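# Place the bottle upright in the shelf's lower compartment

## Task

Move the bottle into the bottom compartment of the shelving unit and leave it standing on its base with the cap on top. Its entire base must rest on that compartment's floor, past (behind) the raised front lip. It must stay put by itself, not because the gripper is still holding or propping it. When done, open the gripper and withdraw the arm.

## Robot and tools

Robot: one Kinova Gen3 arm with seven revolute joints, carrying a two-finger parallel gripper whose pads open to 50 mm at most. There are three cameras. cam_head_left and cam_head_right are fixed head cameras, sitting near scene positions (-0.075, -0.474, 0.726) and (0.119, -0.648, 0.745) m and looking down at the work area. cam_wrist rides on the wrist; its pose is not supplied, but its nominal frame is the link wrist_camera_optical (+z looks forward, +x is image right, +y is image down). All images are 896x504 pixels. The nearly-centred grasp point (tool_point) sits about 0.225 m out from the bracelet along the last joint's axis, offset 25 mm to one side, so spinning only joint 7 moves that point around a 25 mm circle.

Scene frame: metres, origin on the table surface under the arm base, +z up, +y to the left when facing along +x. The arm base itself may be slightly tilted relative to the table.

execute_actions(actions, pictures). actions holds zero or one entry.
- Empty list []: nothing is commanded; you just get the current state back.
- Motion entry {"rows": [...], "steps": n}: rows is a single list of 1 to 15 rows; steps is 1 to 15 (default 15), each step being 1/30 s. Row k is used on step k; if steps outnumber rows, the final row keeps being used. 
- Wait entry {"steps": n} with no rows: n up to 300; it returns once n steps have elapsed since the previous result, and your own reply time is counted within those steps.
- pictures (true/false) decides whether camera images come back; they do by default.
A refused call moves nothing.

Each row is exactly 10 numbers in this order: joint_1 (waist), joint_2 (shoulder), joint_3 (upper arm roll), joint_4 (elbow), joint_5 (forearm roll), joint_6 (wrist pitch), joint_7 (wrist roll), then gripper position, gripper force_limit, gripper speed. The first seven are absolute target angles in radians in joint space, in the same form as the Joint positions line; they are not offsets. Stated ranges: joint_1 -6.283..6.283, joint_2 -2.250..2.250, joint_3 -6.283..6.283, joint_4 -2.580..2.580, joint_5 -6.283..6.283, joint_6 -2.100..2.100, joint_7 -6.283..6.283. Actual ends may differ by up to 0.013 rad either way. A call is rejected when a target exceeds a stated end by over 0.013 rad while also lying further out than that joint's last reported angle. Targets past a real end get clipped to it, and a "joint sent to its limit" line may appear (possibly caused by an earlier, still-running action); the absence of that line proves nothing.

Gripper numbers are each in [-1, 1]. position: +1 is wide open (50 mm), about -0.65 brings the pads together, and -1 means close until something blocks the fingers (use this to grasp). force_limit sets per-pad force: about 20 N at -1, 102 N at 0, 185 N at +1, and the real force may run about 17 % above that. speed sets how fast the gap changes: 20 mm/s at -1, 85 at 0, 150 at +1. Stopped fingers only react to a new force_limit or speed once position changes by 0.01 or more; to lighten a grip, open first, then close again.

Motion behaviour: joint speed and acceleration are capped and the joints are coordinated so they finish together; reversing a motion halts them together. Each step, a joint's target is held within 0.304 rad (joints 1 to 4) or 0.266 rad (joints 5 to 7) of its measured angle, and all targets are pulled back toward current angles if they would move the gripper over 70 mm from where it is. Big moves may therefore be unfinished when the result arrives. Between calls the arm continues toward the last row sent, until it has nearly stopped moving or a step was HELD.

Result lines: Joint positions (rad) and Joint velocities (rad/s) in column order. object_status: 0 fingers moving; 1 blocked while opening; 2 blocked while closing (a grasp: confirm this after sending -1); 3 reached the commanded opening or pads touching (usually empty-handed). Any new position resets it to 0 briefly. position_measured is in counts; opening in mm is roughly (250 - position_measured) x 0.202. If grip force falls sharply the fingers re-close on their own, except after gripping at force_limit -1, where status stays 2 even if the object has slipped out. Gripping an immovable object off-centre lets the grip fade over time. "joint command not followed" means a clearance check (which treats mounting blocks and posts as part of the arm) altered or blocked targets; HELD marks steps where your row was not fully sent. A TORQUE FAULT happens when contact torque reaches a load limit (50.7 N m for joints 1 to 4, 31.9 N m for joints 5 to 7, including the held object's weight); the arm then freezes 10 s and drops the rest of the call. MOTOR HOT appears from 60 °C; at 75 °C an OVER-TEMPERATURE FAULT lets the arm sag. Holding loads, even while you think, heats the motors. Results may also report changed camera calibration.

zoom_image(camera, region): camera is cam_head_left, cam_head_right or cam_wrist; region is [x0, y0, x1, y1] in that camera's latest image pixels, origin top-left, at most 504 by 504. It gives an enlarged view and moves nothing.

read_manual(section): only "licences" exists; returns URDF licence text, no motion.

finished_scene(scene): ends the current scene (give its number), irreversibly, and reports whether the goal holds; the next task, if any, follows. Answering without any tool call ends the whole session.

Avoid: pushing or dropping anything off the table, letting the bottle fall or slip, slamming into the shelf or table, hard pressing that risks torque faults, and long holds that overheat motors. Held objects may occasionally get a brief external tug, so grip firmly. Finish by releasing the bottle so it stands unaided, then back away before ending the scene.

Each tool is called after "Emit:" in YAML: its name, and indented under it one key for each argument.

## Session

Emit:
execute_actions:
  actions: []

Scene clock: 0.00 s of 5800.00 s.
position_measured=3 object_status=3
Joint positions: [ 1.9    0.085  0.479  2.366 -1.19   1.351  0.346]
Joint velocities: [ 0.     0.001 -0.001 -0.     0.     0.    -0.001]
Motor temperatures (°C, as the motors report them): [21 23 22 23 31 27 28]

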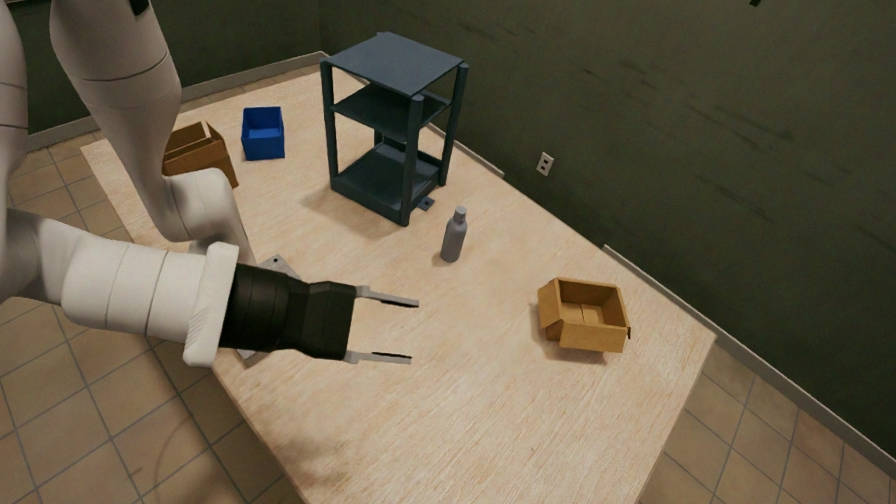

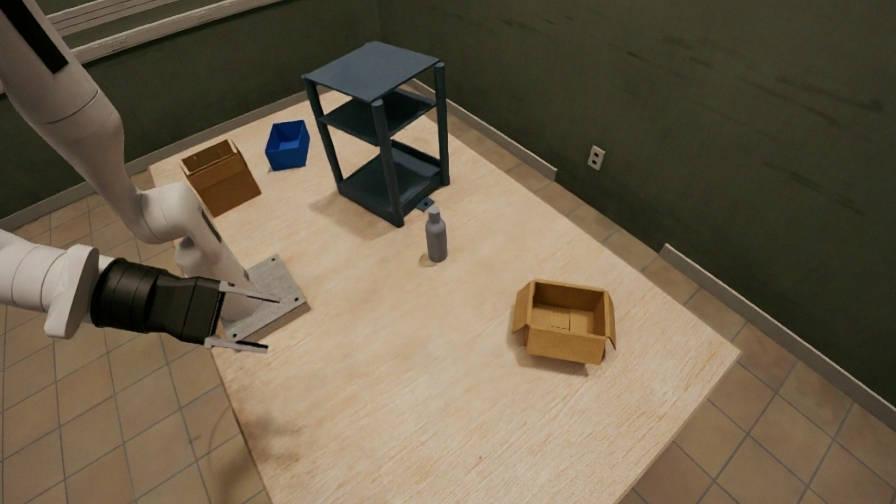

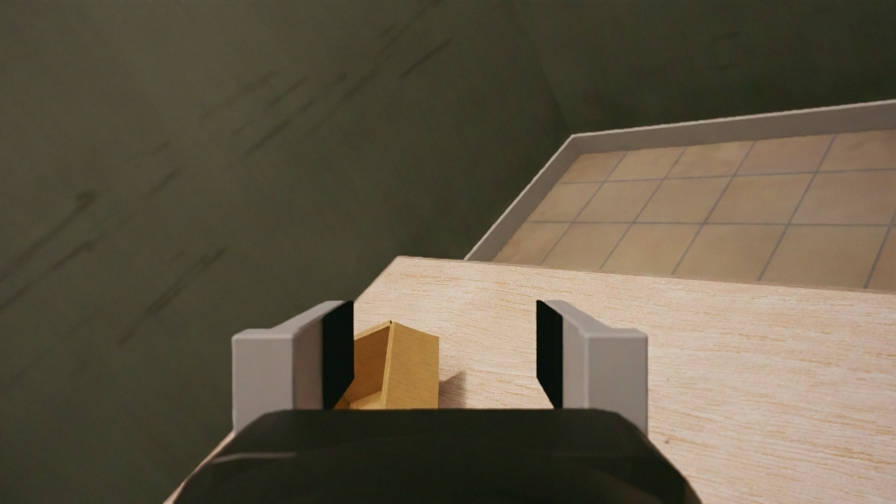

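Emit:
execute_actions:
  actions:
    - {"rows":[[1.25,0.5,0,2.5,1.73,-0.96,-1.571,1,0,0]]}
  pictures: false

Emit:
execute_actions:
  actions:
    - {"steps":100}
  pictures: false

Emit:
execute_actions:
  actions:
    - {"rows":[[1.25,0.927,0,2.215,1.73,-0.96,-1.571,1,0,0]]}
  pictures: false

Emit:
execute_actions:
  actions:
    - {"steps":25}

Scene clock: 4.93 s of 5800.00 s.
position_measured=3 object_status=3
Joint positions: [ 1.683  0.29   0.273  2.435 -1.009  1.168  0.163]
Joint velocities: [-0.54   0.404 -0.523  0.124  0.464 -0.467 -0.466]
Motor temperatures (°C, as the motors report them): [21 23 22 23 31 27 28]
Steps of this call (steps 1 to 90: nothing new was sent; then 1.43 s passed at rest; steps 91 to 105: all 15 steps of this action). Readings (joint positions | what the end effector reports):
91: [1.898 0.086 0.479 2.366 -1.190 1.351 0.345] | position_measured=3 object_status=3
92: [1.891 0.093 0.475 2.368 -1.186 1.346 0.341] | position_measured=3 object_status=3
94: [1.861 0.122 0.451 2.378 -1.165 1.324 0.318] | position_measured=3 object_status=3
98: [1.799 0.184 0.388 2.403 -1.110 1.269 0.264] | position_measured=3 object_status=3
105: the state above

Scene clock: 8.27 s of 5800.00 s.
position_measured=3 object_status=3
Joint positions: [ 1.25   0.5   -0.     2.5    1.73  -0.96  -1.571]
Joint velocities: [-0.    -0.001  0.002  0.    -0.    -0.001  0.001]
Motor temperatures (°C, as the motors report them): [21 23 22 23 31 27 28]
Steps of this call (steps 1 to 100: the robot went on to your last target). Readings (joint positions | what the end effector reports):
1: [1.665 0.303 0.256 2.440 -0.993 1.152 0.147] | position_measured=3 object_status=3
2: [1.646 0.316 0.238 2.444 -0.977 1.136 0.131] | position_measured=3 object_status=3
4: [1.605 0.341 0.206 2.451 -0.942 1.101 0.096] | position_measured=3 object_status=3
8: [1.515 0.386 0.147 2.465 -0.865 1.024 0.018] | position_measured=3 object_status=3
100: the state above

Scene clock: 8.77 s of 5800.00 s.
position_measured=3 object_status=3
Joint positions: [ 1.25   0.876  0.     2.241  1.73  -0.959 -1.571]
Joint velocities: [-0.001  0.592  0.001 -0.345  0.001  0.004 -0.   ]
Motor temperatures (°C, as the motors report them): [21 23 22 23 31 27 28]
Steps of this call (steps 1 to 15: all 15 steps of this action). Readings (joint positions | what the end effector reports):
1: [1.250 0.502 -0.000 2.499 1.730 -0.960 -1.571] | position_measured=3 object_status=3
2: [1.250 0.509 -0.000 2.494 1.731 -0.961 -1.571] | position_measured=3 object_status=3
4: [1.250 0.540 -0.001 2.469 1.731 -0.961 -1.571] | position_measured=3 object_status=3
8: [1.250 0.659 -0.000 2.372 1.730 -0.960 -1.571] | position_measured=3 object_status=3
15: the state above

Scene clock: 9.60 s of 5800.00 s.
position_measured=3 object_status=3
Joint positions: [ 1.25   0.927 -0.     2.215  1.73  -0.96  -1.571]
Joint velocities: [ 0.     0.001  0.001  0.     0.002 -0.001  0.   ]
Motor temperatures (°C, as the motors report them): [21 23 22 23 31 27 28]
Steps of this call (steps 1 to 25: the robot went on to your last target). Readings (joint positions | what the end effector reports):
1: [1.250 0.893 0.000 2.231 1.730 -0.959 -1.571] | position_measured=3 object_status=3
2: [1.250 0.906 0.000 2.223 1.730 -0.959 -1.571] | position_measured=3 object_status=3
4: [1.250 0.917 0.000 2.217 1.730 -0.959 -1.571] | position_measured=3 object_status=3
8: [1.250 0.923 0.000 2.215 1.730 -0.960 -1.571] | position_measured=3 object_status=3
25: the state above

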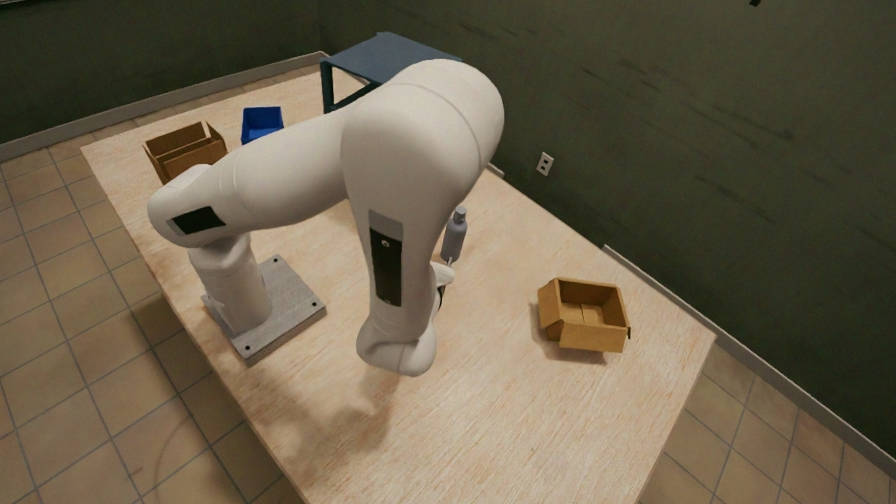

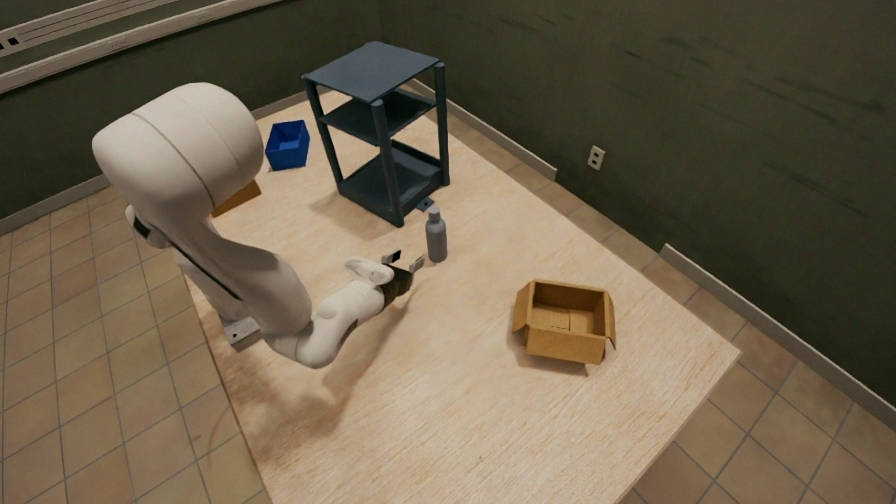

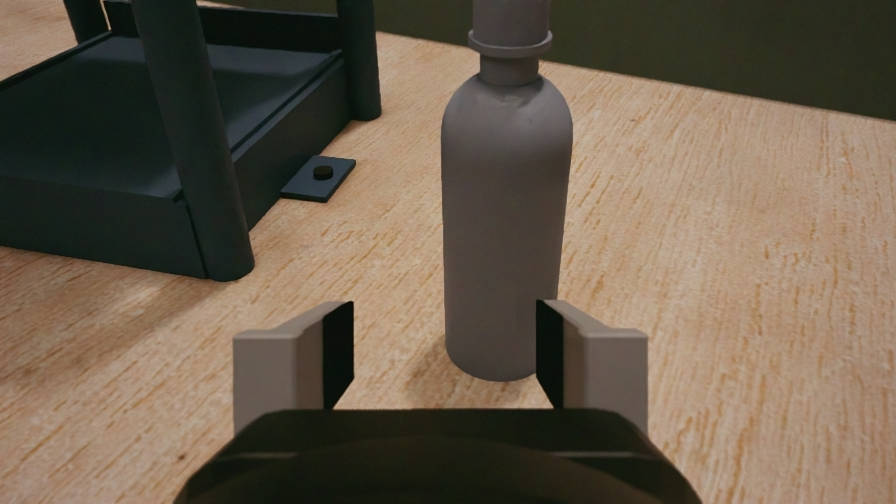

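Emit:
execute_actions:
  actions:
    - {"rows":[[1.25,0.95,0,2.19,1.68,-0.96,-1.571,1,0,0]],"steps":10}
  pictures: false

Emit:
execute_actions:
  actions:
    - {"rows":[[1.12,0.95,0,2.19,1.56,-0.96,-1.571,1,0,0]]}

Scene clock: 11.67 s of 5800.00 s.
position_measured=3 object_status=3
Joint positions: [ 1.25   0.949  0.     2.19   1.68  -0.96  -1.571]
Joint velocities: [ 0.     0.009 -0.001 -0.003 -0.007 -0.002  0.   ]
Motor temperatures (°C, as the motors report them): [21 23 22 23 31 27 28]
Steps of this call (steps 1 to 15: the robot went on to your last target; steps 16 to 52: nothing new was sent; steps 53 to 62: all 10 steps of this action). Readings (joint positions | what the end effector reports):
53: [1.250 0.928 -0.000 2.214 1.729 -0.960 -1.571] | position_measured=3 object_status=3
54: [1.250 0.935 -0.000 2.210 1.720 -0.961 -1.571] | position_measured=3 object_status=3
56: [1.250 0.945 -0.000 2.197 1.694 -0.960 -1.571] | position_measured=3 object_status=3
60: [1.250 0.948 0.000 2.191 1.681 -0.960 -1.571] | position_measured=3 object_status=3
62: the state above

Scene clock: 12.17 s of 5800.00 s.
position_measured=3 object_status=3
Joint positions: [ 1.122  0.95  -0.     2.19   1.56  -0.96  -1.571]
Joint velocities: [-0.018  0.    -0.002  0.001  0.001 -0.001  0.   ]
Motor temperatures (°C, as the motors report them): [21 23 22 23 31 27 28]
Steps of this call (steps 1 to 15: all 15 steps of this action). Readings (joint positions | what the end effector reports):
1: [1.248 0.949 0.000 2.190 1.679 -0.960 -1.571] | position_measured=3 object_status=3
2: [1.241 0.949 0.001 2.190 1.675 -0.960 -1.571] | position_measured=3 object_status=3
4: [1.211 0.950 0.002 2.190 1.650 -0.959 -1.571] | position_measured=3 object_status=3
8: [1.139 0.950 -0.002 2.190 1.576 -0.961 -1.571] | position_measured=3 object_status=3
15: the state above

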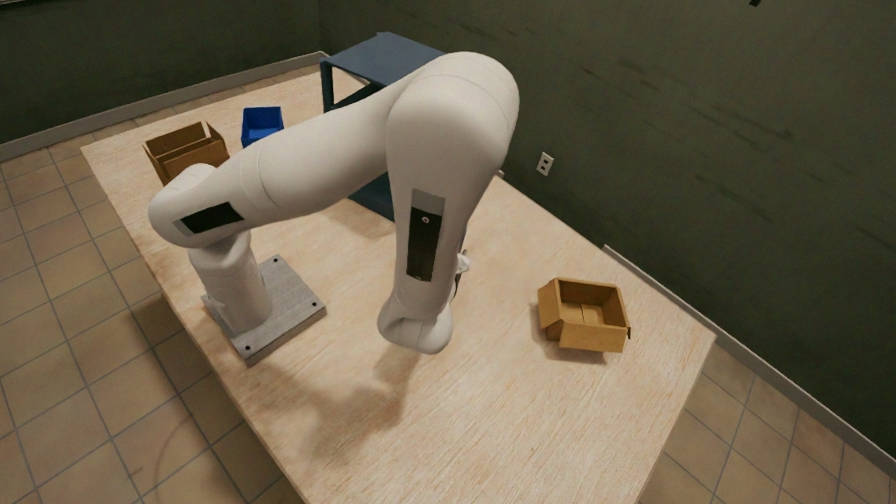

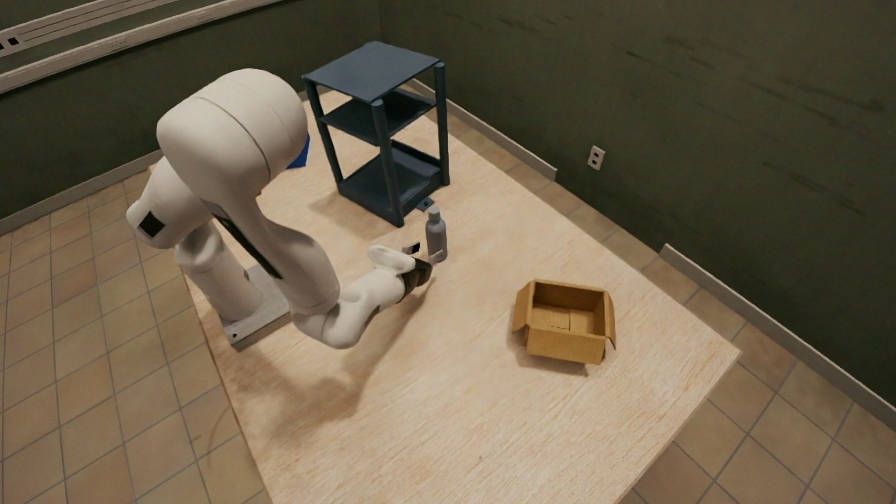

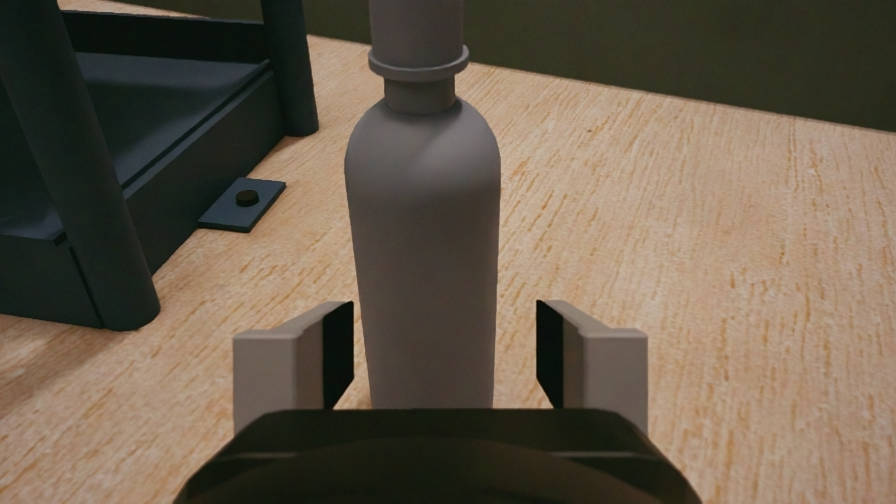

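Emit:
execute_actions:
  actions:
    - {"rows":[[1.12,0.98,0,2.16,1.605,-0.96,-1.571,1,0,0]],"steps":10}
  pictures: false

Emit:
execute_actions:
  actions:
    - {"rows":[[0.99,0.98,0,2.16,1.475,-0.96,-1.571,1,0,0]]}

Scene clock: 13.53 s of 5800.00 s.
position_measured=3 object_status=3
Joint positions: [ 1.12   0.979  0.     2.16   1.605 -0.96  -1.571]
Joint velocities: [-0.002  0.012 -0.001 -0.007  0.006 -0.001  0.   ]
Motor temperatures (°C, as the motors report them): [21 23 22 23 31 27 28]
Steps of this call (steps 1 to 15: the robot went on to your last target; steps 16 to 31: nothing new was sent; steps 32 to 41: all 10 steps of this action). Readings (joint positions | what the end effector reports):
32: [1.120 0.952 -0.000 2.189 1.561 -0.960 -1.571] | position_measured=3 object_status=3
33: [1.120 0.958 -0.000 2.183 1.568 -0.961 -1.571] | position_measured=3 object_status=3
35: [1.120 0.973 -0.000 2.169 1.591 -0.960 -1.571] | position_measured=3 object_status=3
39: [1.120 0.978 0.000 2.161 1.604 -0.960 -1.571] | position_measured=3 object_status=3
41: the state above

Scene clock: 14.03 s of 5800.00 s.
position_measured=3 object_status=3
Joint positions: [ 0.992  0.98  -0.     2.16   1.475 -0.96  -1.571]
Joint velocities: [-0.022  0.    -0.     0.001 -0.001 -0.001  0.   ]
Motor temperatures (°C, as the motors report them): [21 23 22 23 31 27 28]
Steps of this call (steps 1 to 15: all 15 steps of this action). Readings (joint positions | what the end effector reports):
1: [1.118 0.979 0.000 2.160 1.604 -0.960 -1.571] | position_measured=3 object_status=3
2: [1.111 0.979 0.001 2.160 1.599 -0.960 -1.571] | position_measured=3 object_status=3
4: [1.081 0.980 0.002 2.160 1.572 -0.959 -1.571] | position_measured=3 object_status=3
8: [1.009 0.980 -0.002 2.160 1.493 -0.961 -1.571] | position_measured=3 object_status=3
15: the state above

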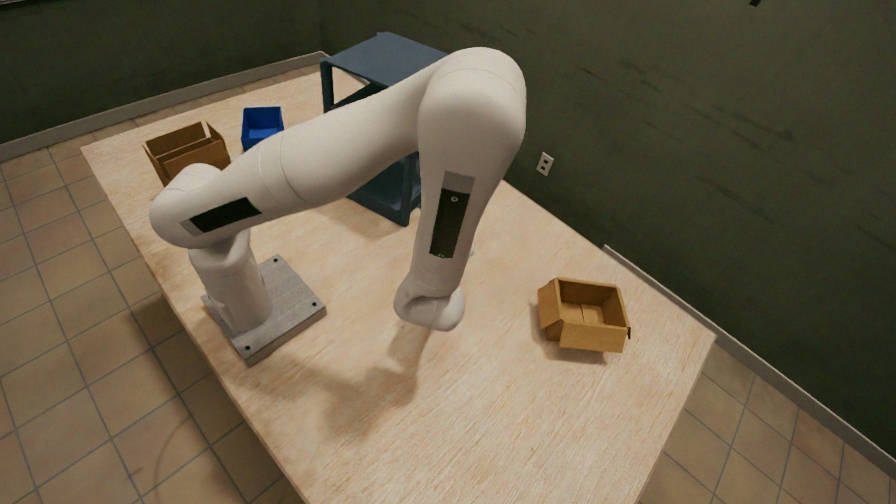

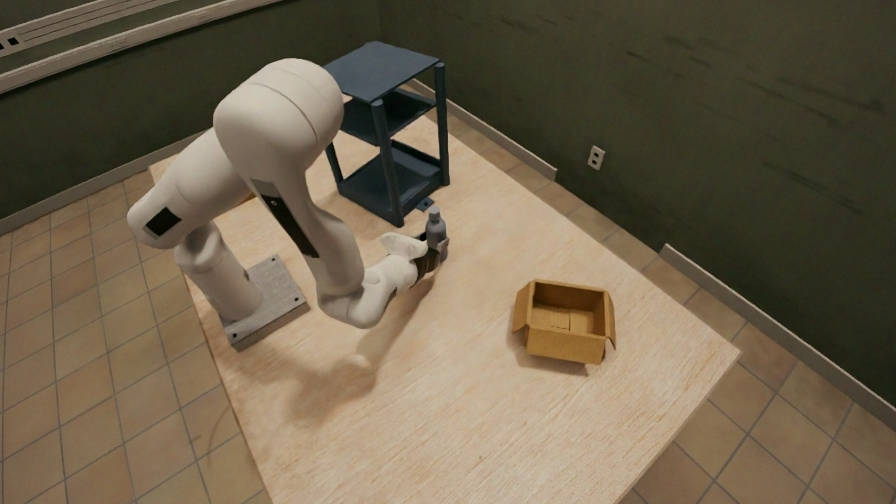

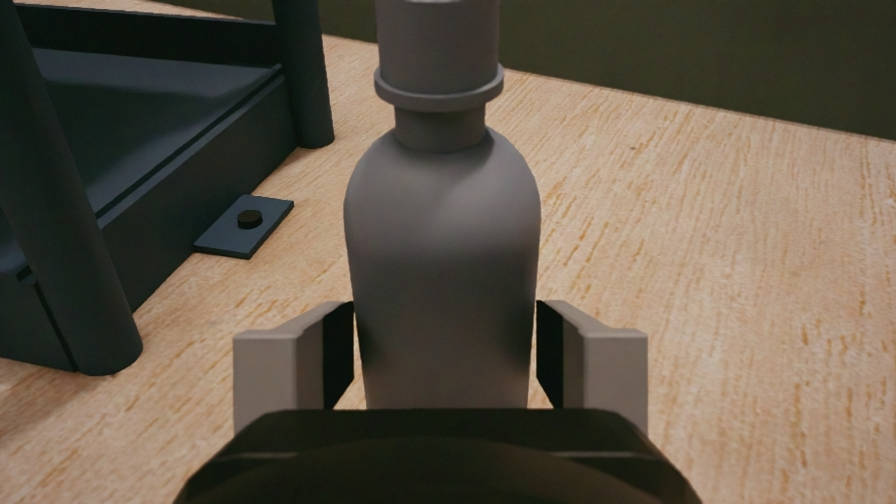

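Emit:
execute_actions:
  actions:
    - {"rows":[[0.99,0.98,0,2.16,1.475,-0.96,-1.571,-1,0,0]],"steps":15}

Emit:
execute_actions:
  actions:
    - {"rows":[[0.99,0.835,0,2.306,1.6,-0.96,-1.571,-1,0,0]],"steps":15}

Emit:
execute_actions:
  actions:
    - {"rows":[[0.99,0.835,0,2.306,1.95,-0.96,-1.571,-1,0,0]],"steps":15}

Scene clock: 17.70 s of 5800.00 s.
position_measured=22 object_status=2
Joint positions: [ 0.99   0.98  -0.     2.16   1.475 -0.96  -1.571]
Joint velocities: [-0.    -0.001  0.001 -0.    -0.     0.002 -0.001]
Motor temperatures (°C, as the motors report them): [21 23 22 23 31 27 28]
Steps of this call (steps 1 to 15: the robot went on to your last target; steps 16 to 90: nothing new was sent; then 0.17 s passed at rest; steps 91 to 105: all 15 steps of this action). Readings (joint positions | what the end effector reports):
91: [0.990 0.980 0.000 2.160 1.475 -0.960 -1.571] | position_measured=14 object_status=0
92: [0.990 0.980 0.000 2.160 1.475 -0.960 -1.571] | position_measured=22 object_status=0
94: [0.990 0.980 -0.000 2.160 1.475 -0.960 -1.571] | position_measured=22 object_status=0
98: [0.990 0.980 -0.000 2.160 1.475 -0.960 -1.571] | position_measured=22 object_status=2
105: the state above

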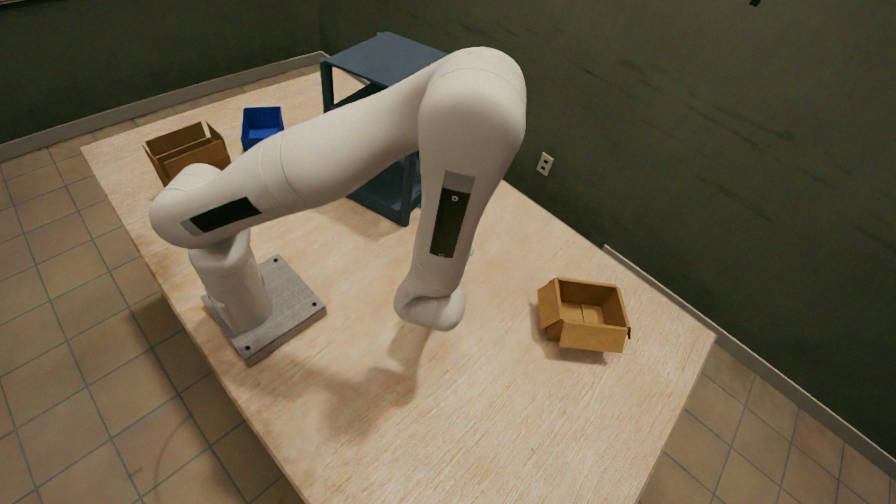

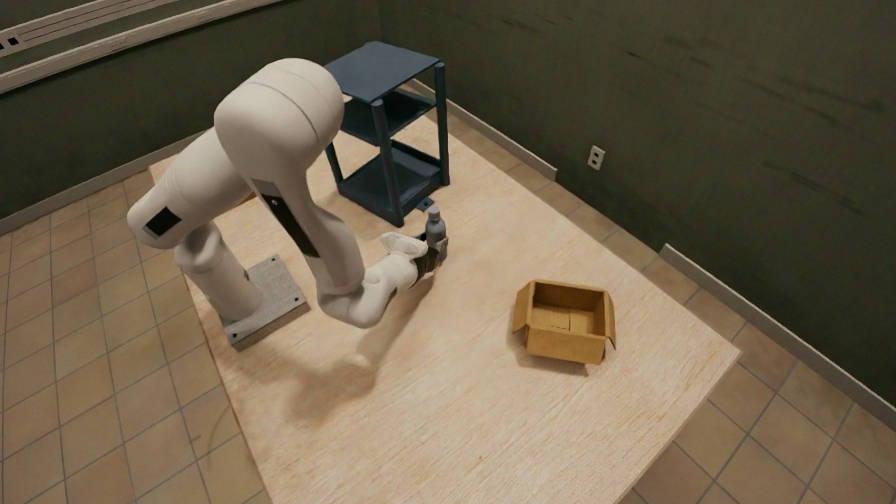

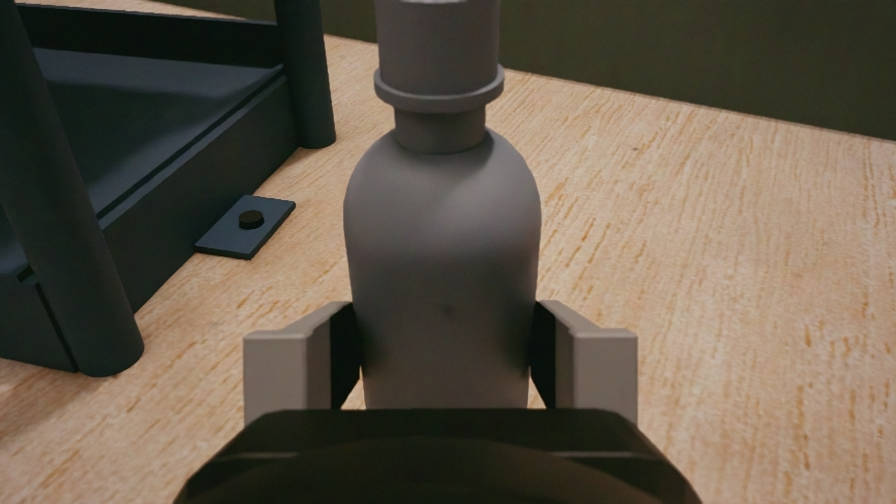

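Scene clock: 18.20 s of 5800.00 s.
position_measured=22 object_status=2
Joint positions: [ 0.99   0.838 -0.     2.306  1.6   -0.96  -1.571]
Joint velocities: [ 0.001 -0.026  0.004  0.003 -0.    -0.    -0.   ]
Motor temperatures (°C, as the motors report them): [21 23 22 23 31 27 28]
Steps of this call (steps 1 to 15: all 15 steps of this action). Readings (joint positions | what the end effector reports):
1: [0.990 0.978 0.000 2.161 1.475 -0.960 -1.571] | position_measured=22 object_status=2
2: [0.990 0.972 0.001 2.166 1.479 -0.959 -1.571] | position_measured=22 object_status=2
4: [0.990 0.941 0.001 2.193 1.501 -0.958 -1.571] | position_measured=22 object_status=2
8: [0.990 0.863 -0.000 2.276 1.576 -0.961 -1.571] | position_measured=22 object_status=2
15: the state above

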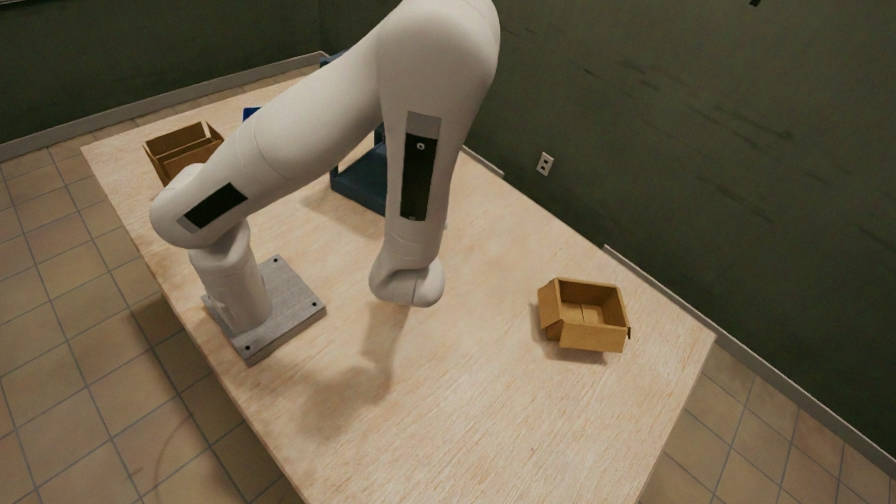

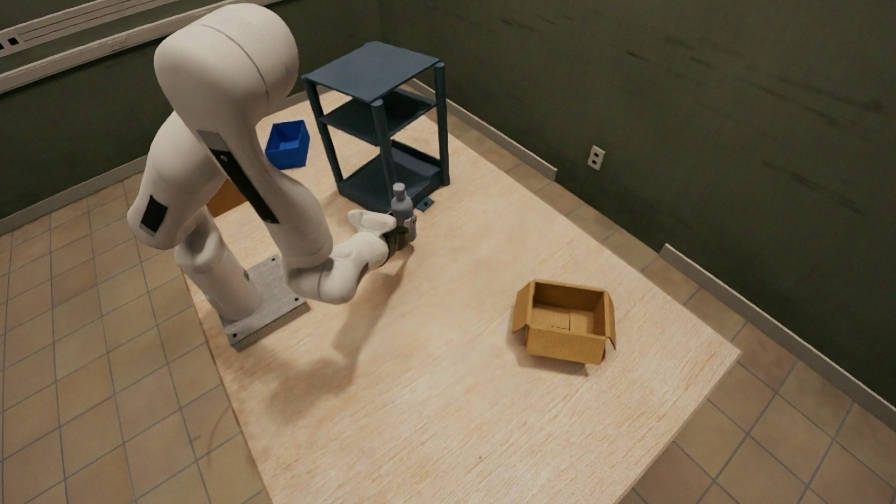

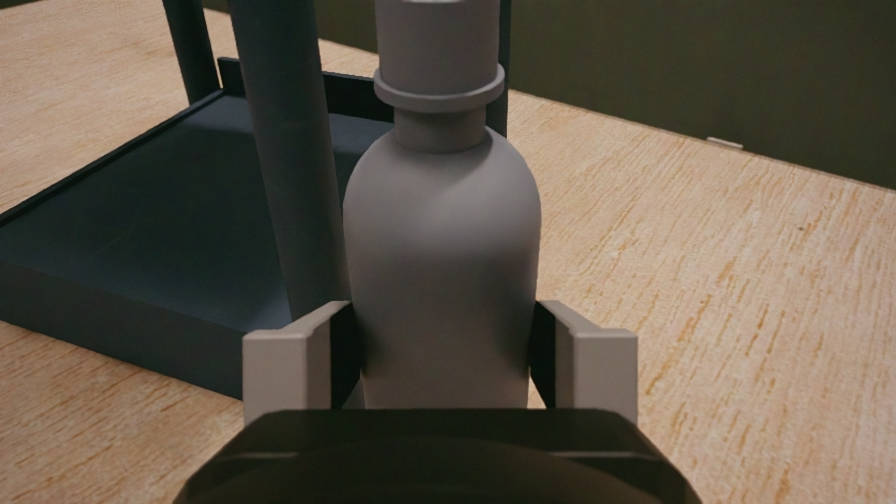

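Scene clock: 18.70 s of 5800.00 s.
position_measured=22 object_status=2
Joint positions: [ 0.99   0.835 -0.     2.307  1.95  -0.96  -1.571]
Joint velocities: [ 0.002 -0.004  0.002 -0.011  0.004  0.    -0.001]
Motor temperatures (°C, as the motors report them): [21 23 22 23 31 27 28]
Steps of this call (steps 1 to 15: all 15 steps of this action). Readings (joint positions | what the end effector reports):
1: [0.990 0.837 0.000 2.306 1.601 -0.960 -1.571] | position_measured=22 object_status=2
2: [0.990 0.837 0.000 2.305 1.610 -0.960 -1.571] | position_measured=22 object_status=2
4: [0.990 0.836 0.000 2.304 1.660 -0.960 -1.571] | position_measured=22 object_status=2
8: [0.990 0.835 -0.000 2.306 1.821 -0.960 -1.571] | position_measured=22 object_status=2
15: the state above

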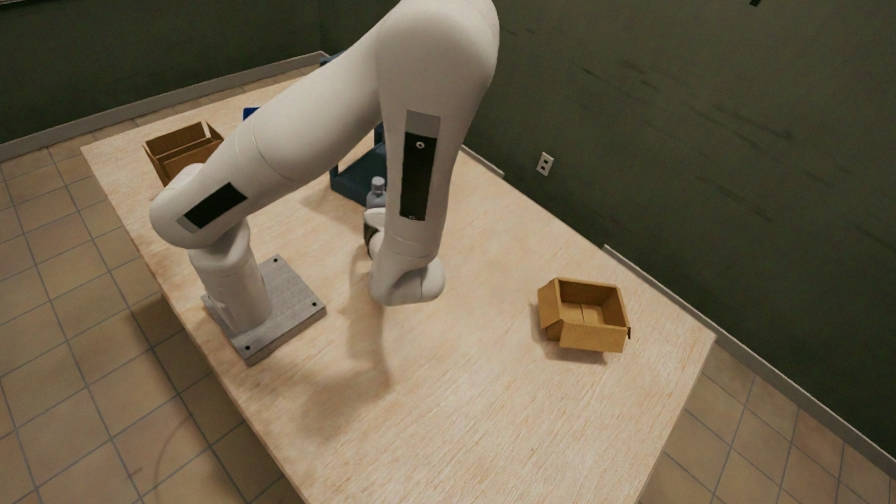

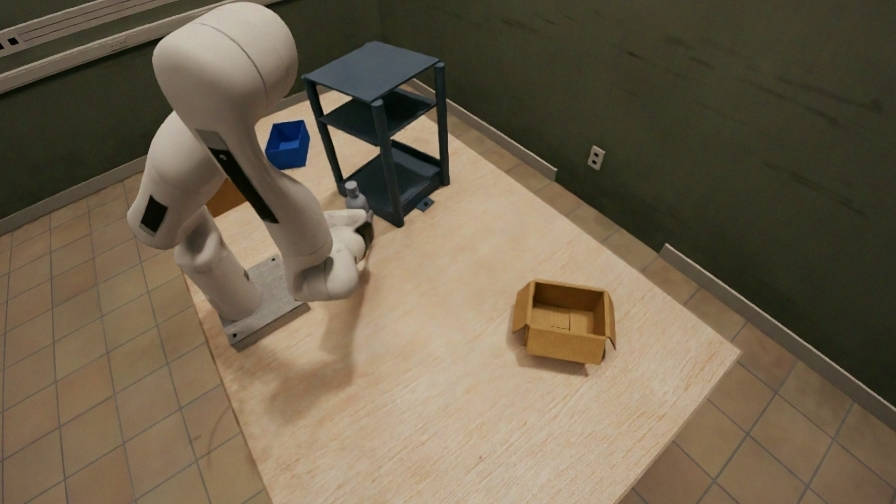

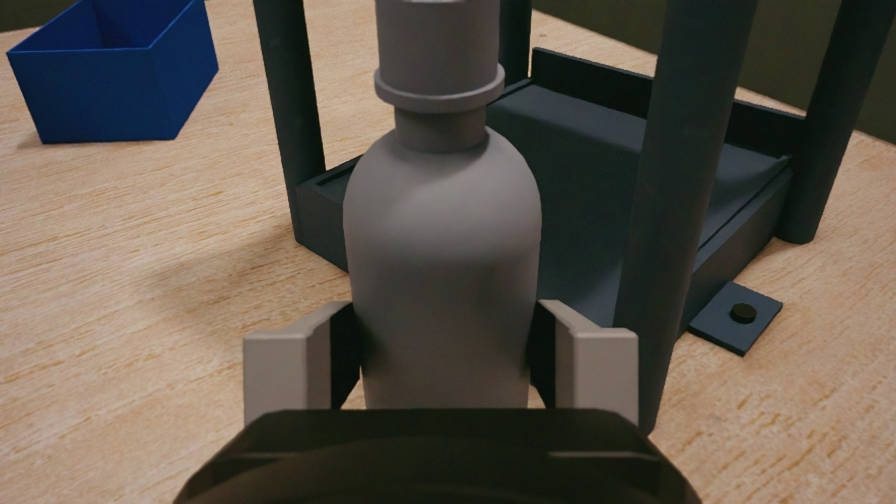

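Emit:
execute_actions:
  actions:
    - {"rows":[[0.7,0.82,0,2.321,1.9,-0.96,-1.571,-1,0,0]],"steps":15}

Emit:
execute_actions:
  actions:
    - {"rows":[[0.57,0.82,0,2.321,1.73,-0.96,-1.571,-1,0,0]],"steps":15}

Scene clock: 20.43 s of 5800.00 s.
position_measured=22 object_status=2
Joint positions: [ 0.71   0.821 -0.002  2.321  1.9   -0.961 -1.571]
Joint velocities: [-0.055 -0.003  0.006  0.004 -0.009  0.002 -0.001]
Motor temperatures (°C, as the motors report them): [21 23 22 23 31 27 28]
Steps of this call (steps 1 to 15: the robot went on to your last target; steps 16 to 37: nothing new was sent; steps 38 to 52: all 15 steps of this action). Readings (joint positions | what the end effector reports):
38: [0.988 0.835 0.000 2.306 1.950 -0.960 -1.571] | position_measured=22 object_status=2
39: [0.981 0.834 0.001 2.306 1.949 -0.960 -1.571] | position_measured=22 object_status=2
41: [0.950 0.833 0.002 2.307 1.944 -0.959 -1.571] | position_measured=22 object_status=2
45: [0.829 0.827 0.001 2.313 1.924 -0.960 -1.571] | position_measured=22 object_status=2
52: the state above

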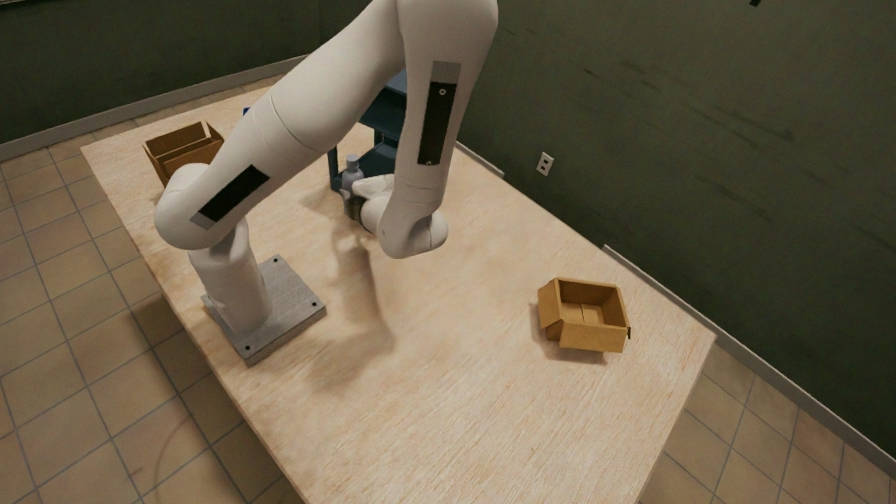

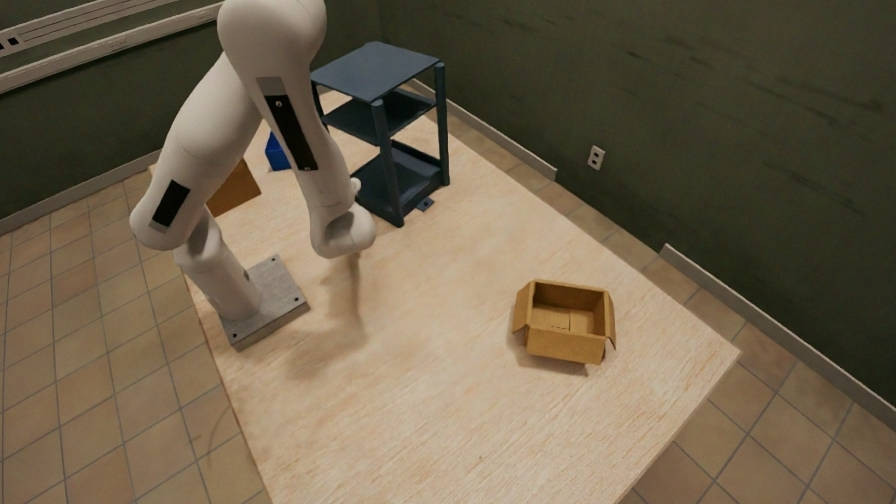

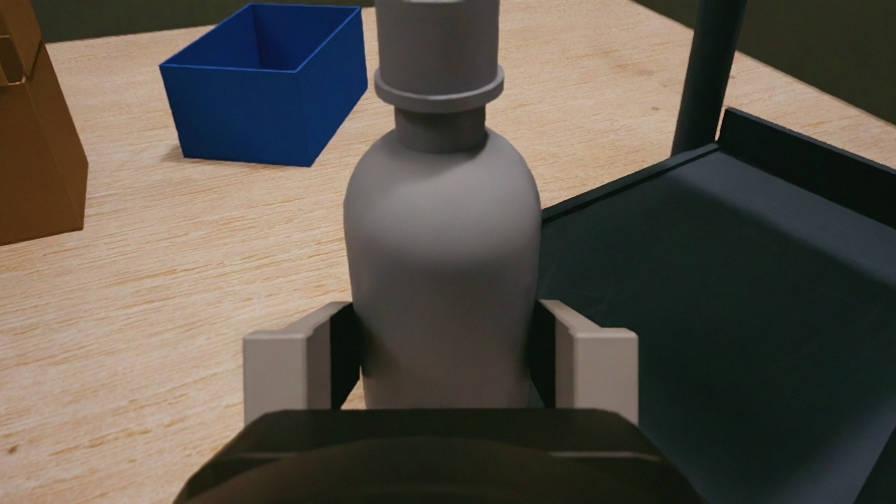

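Scene clock: 20.93 s of 5800.00 s.
position_measured=22 object_status=2
Joint positions: [ 0.572  0.82  -0.     2.321  1.73  -0.96  -1.571]
Joint velocities: [-0.022  0.002 -0.001  0.002 -0.004  0.    -0.001]
Motor temperatures (°C, as the motors report them): [21 23 22 23 31 27 28]
Steps of this call (steps 1 to 15: all 15 steps of this action). Readings (joint positions | what the end effector reports):
1: [0.707 0.821 -0.001 2.321 1.899 -0.960 -1.571] | position_measured=22 object_status=2
2: [0.697 0.820 0.001 2.321 1.893 -0.960 -1.571] | position_measured=22 object_status=2
4: [0.663 0.820 0.002 2.321 1.859 -0.959 -1.571] | position_measured=22 object_status=2
8: [0.590 0.820 -0.001 2.321 1.753 -0.961 -1.571] | position_measured=22 object_status=2
15: the state above

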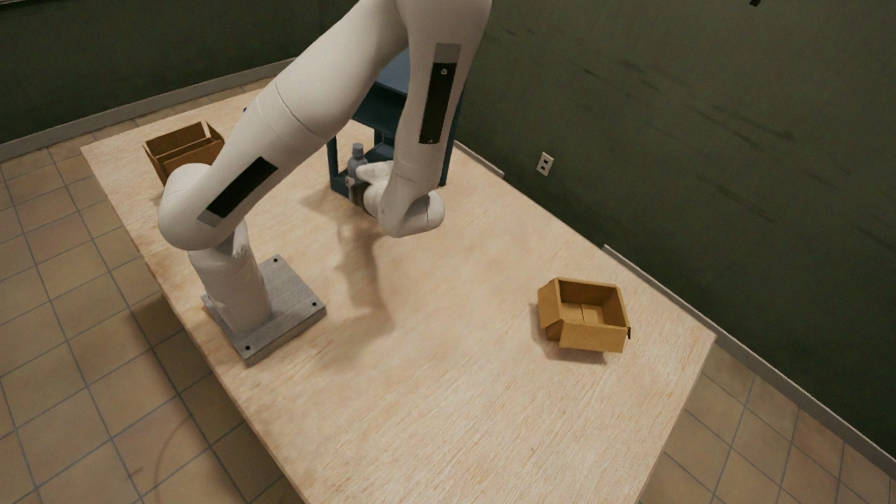

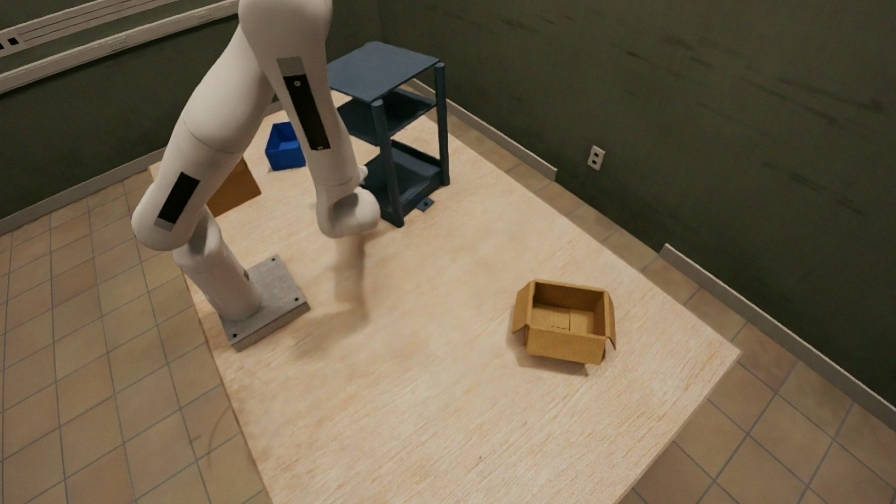

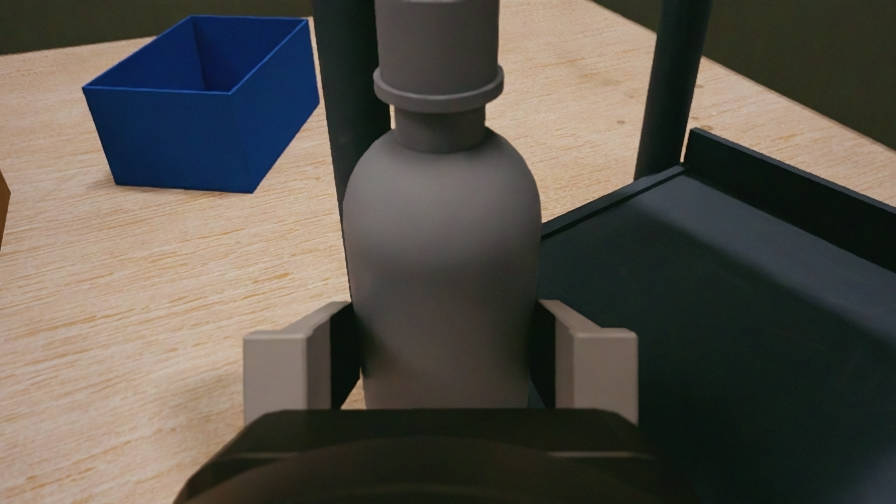

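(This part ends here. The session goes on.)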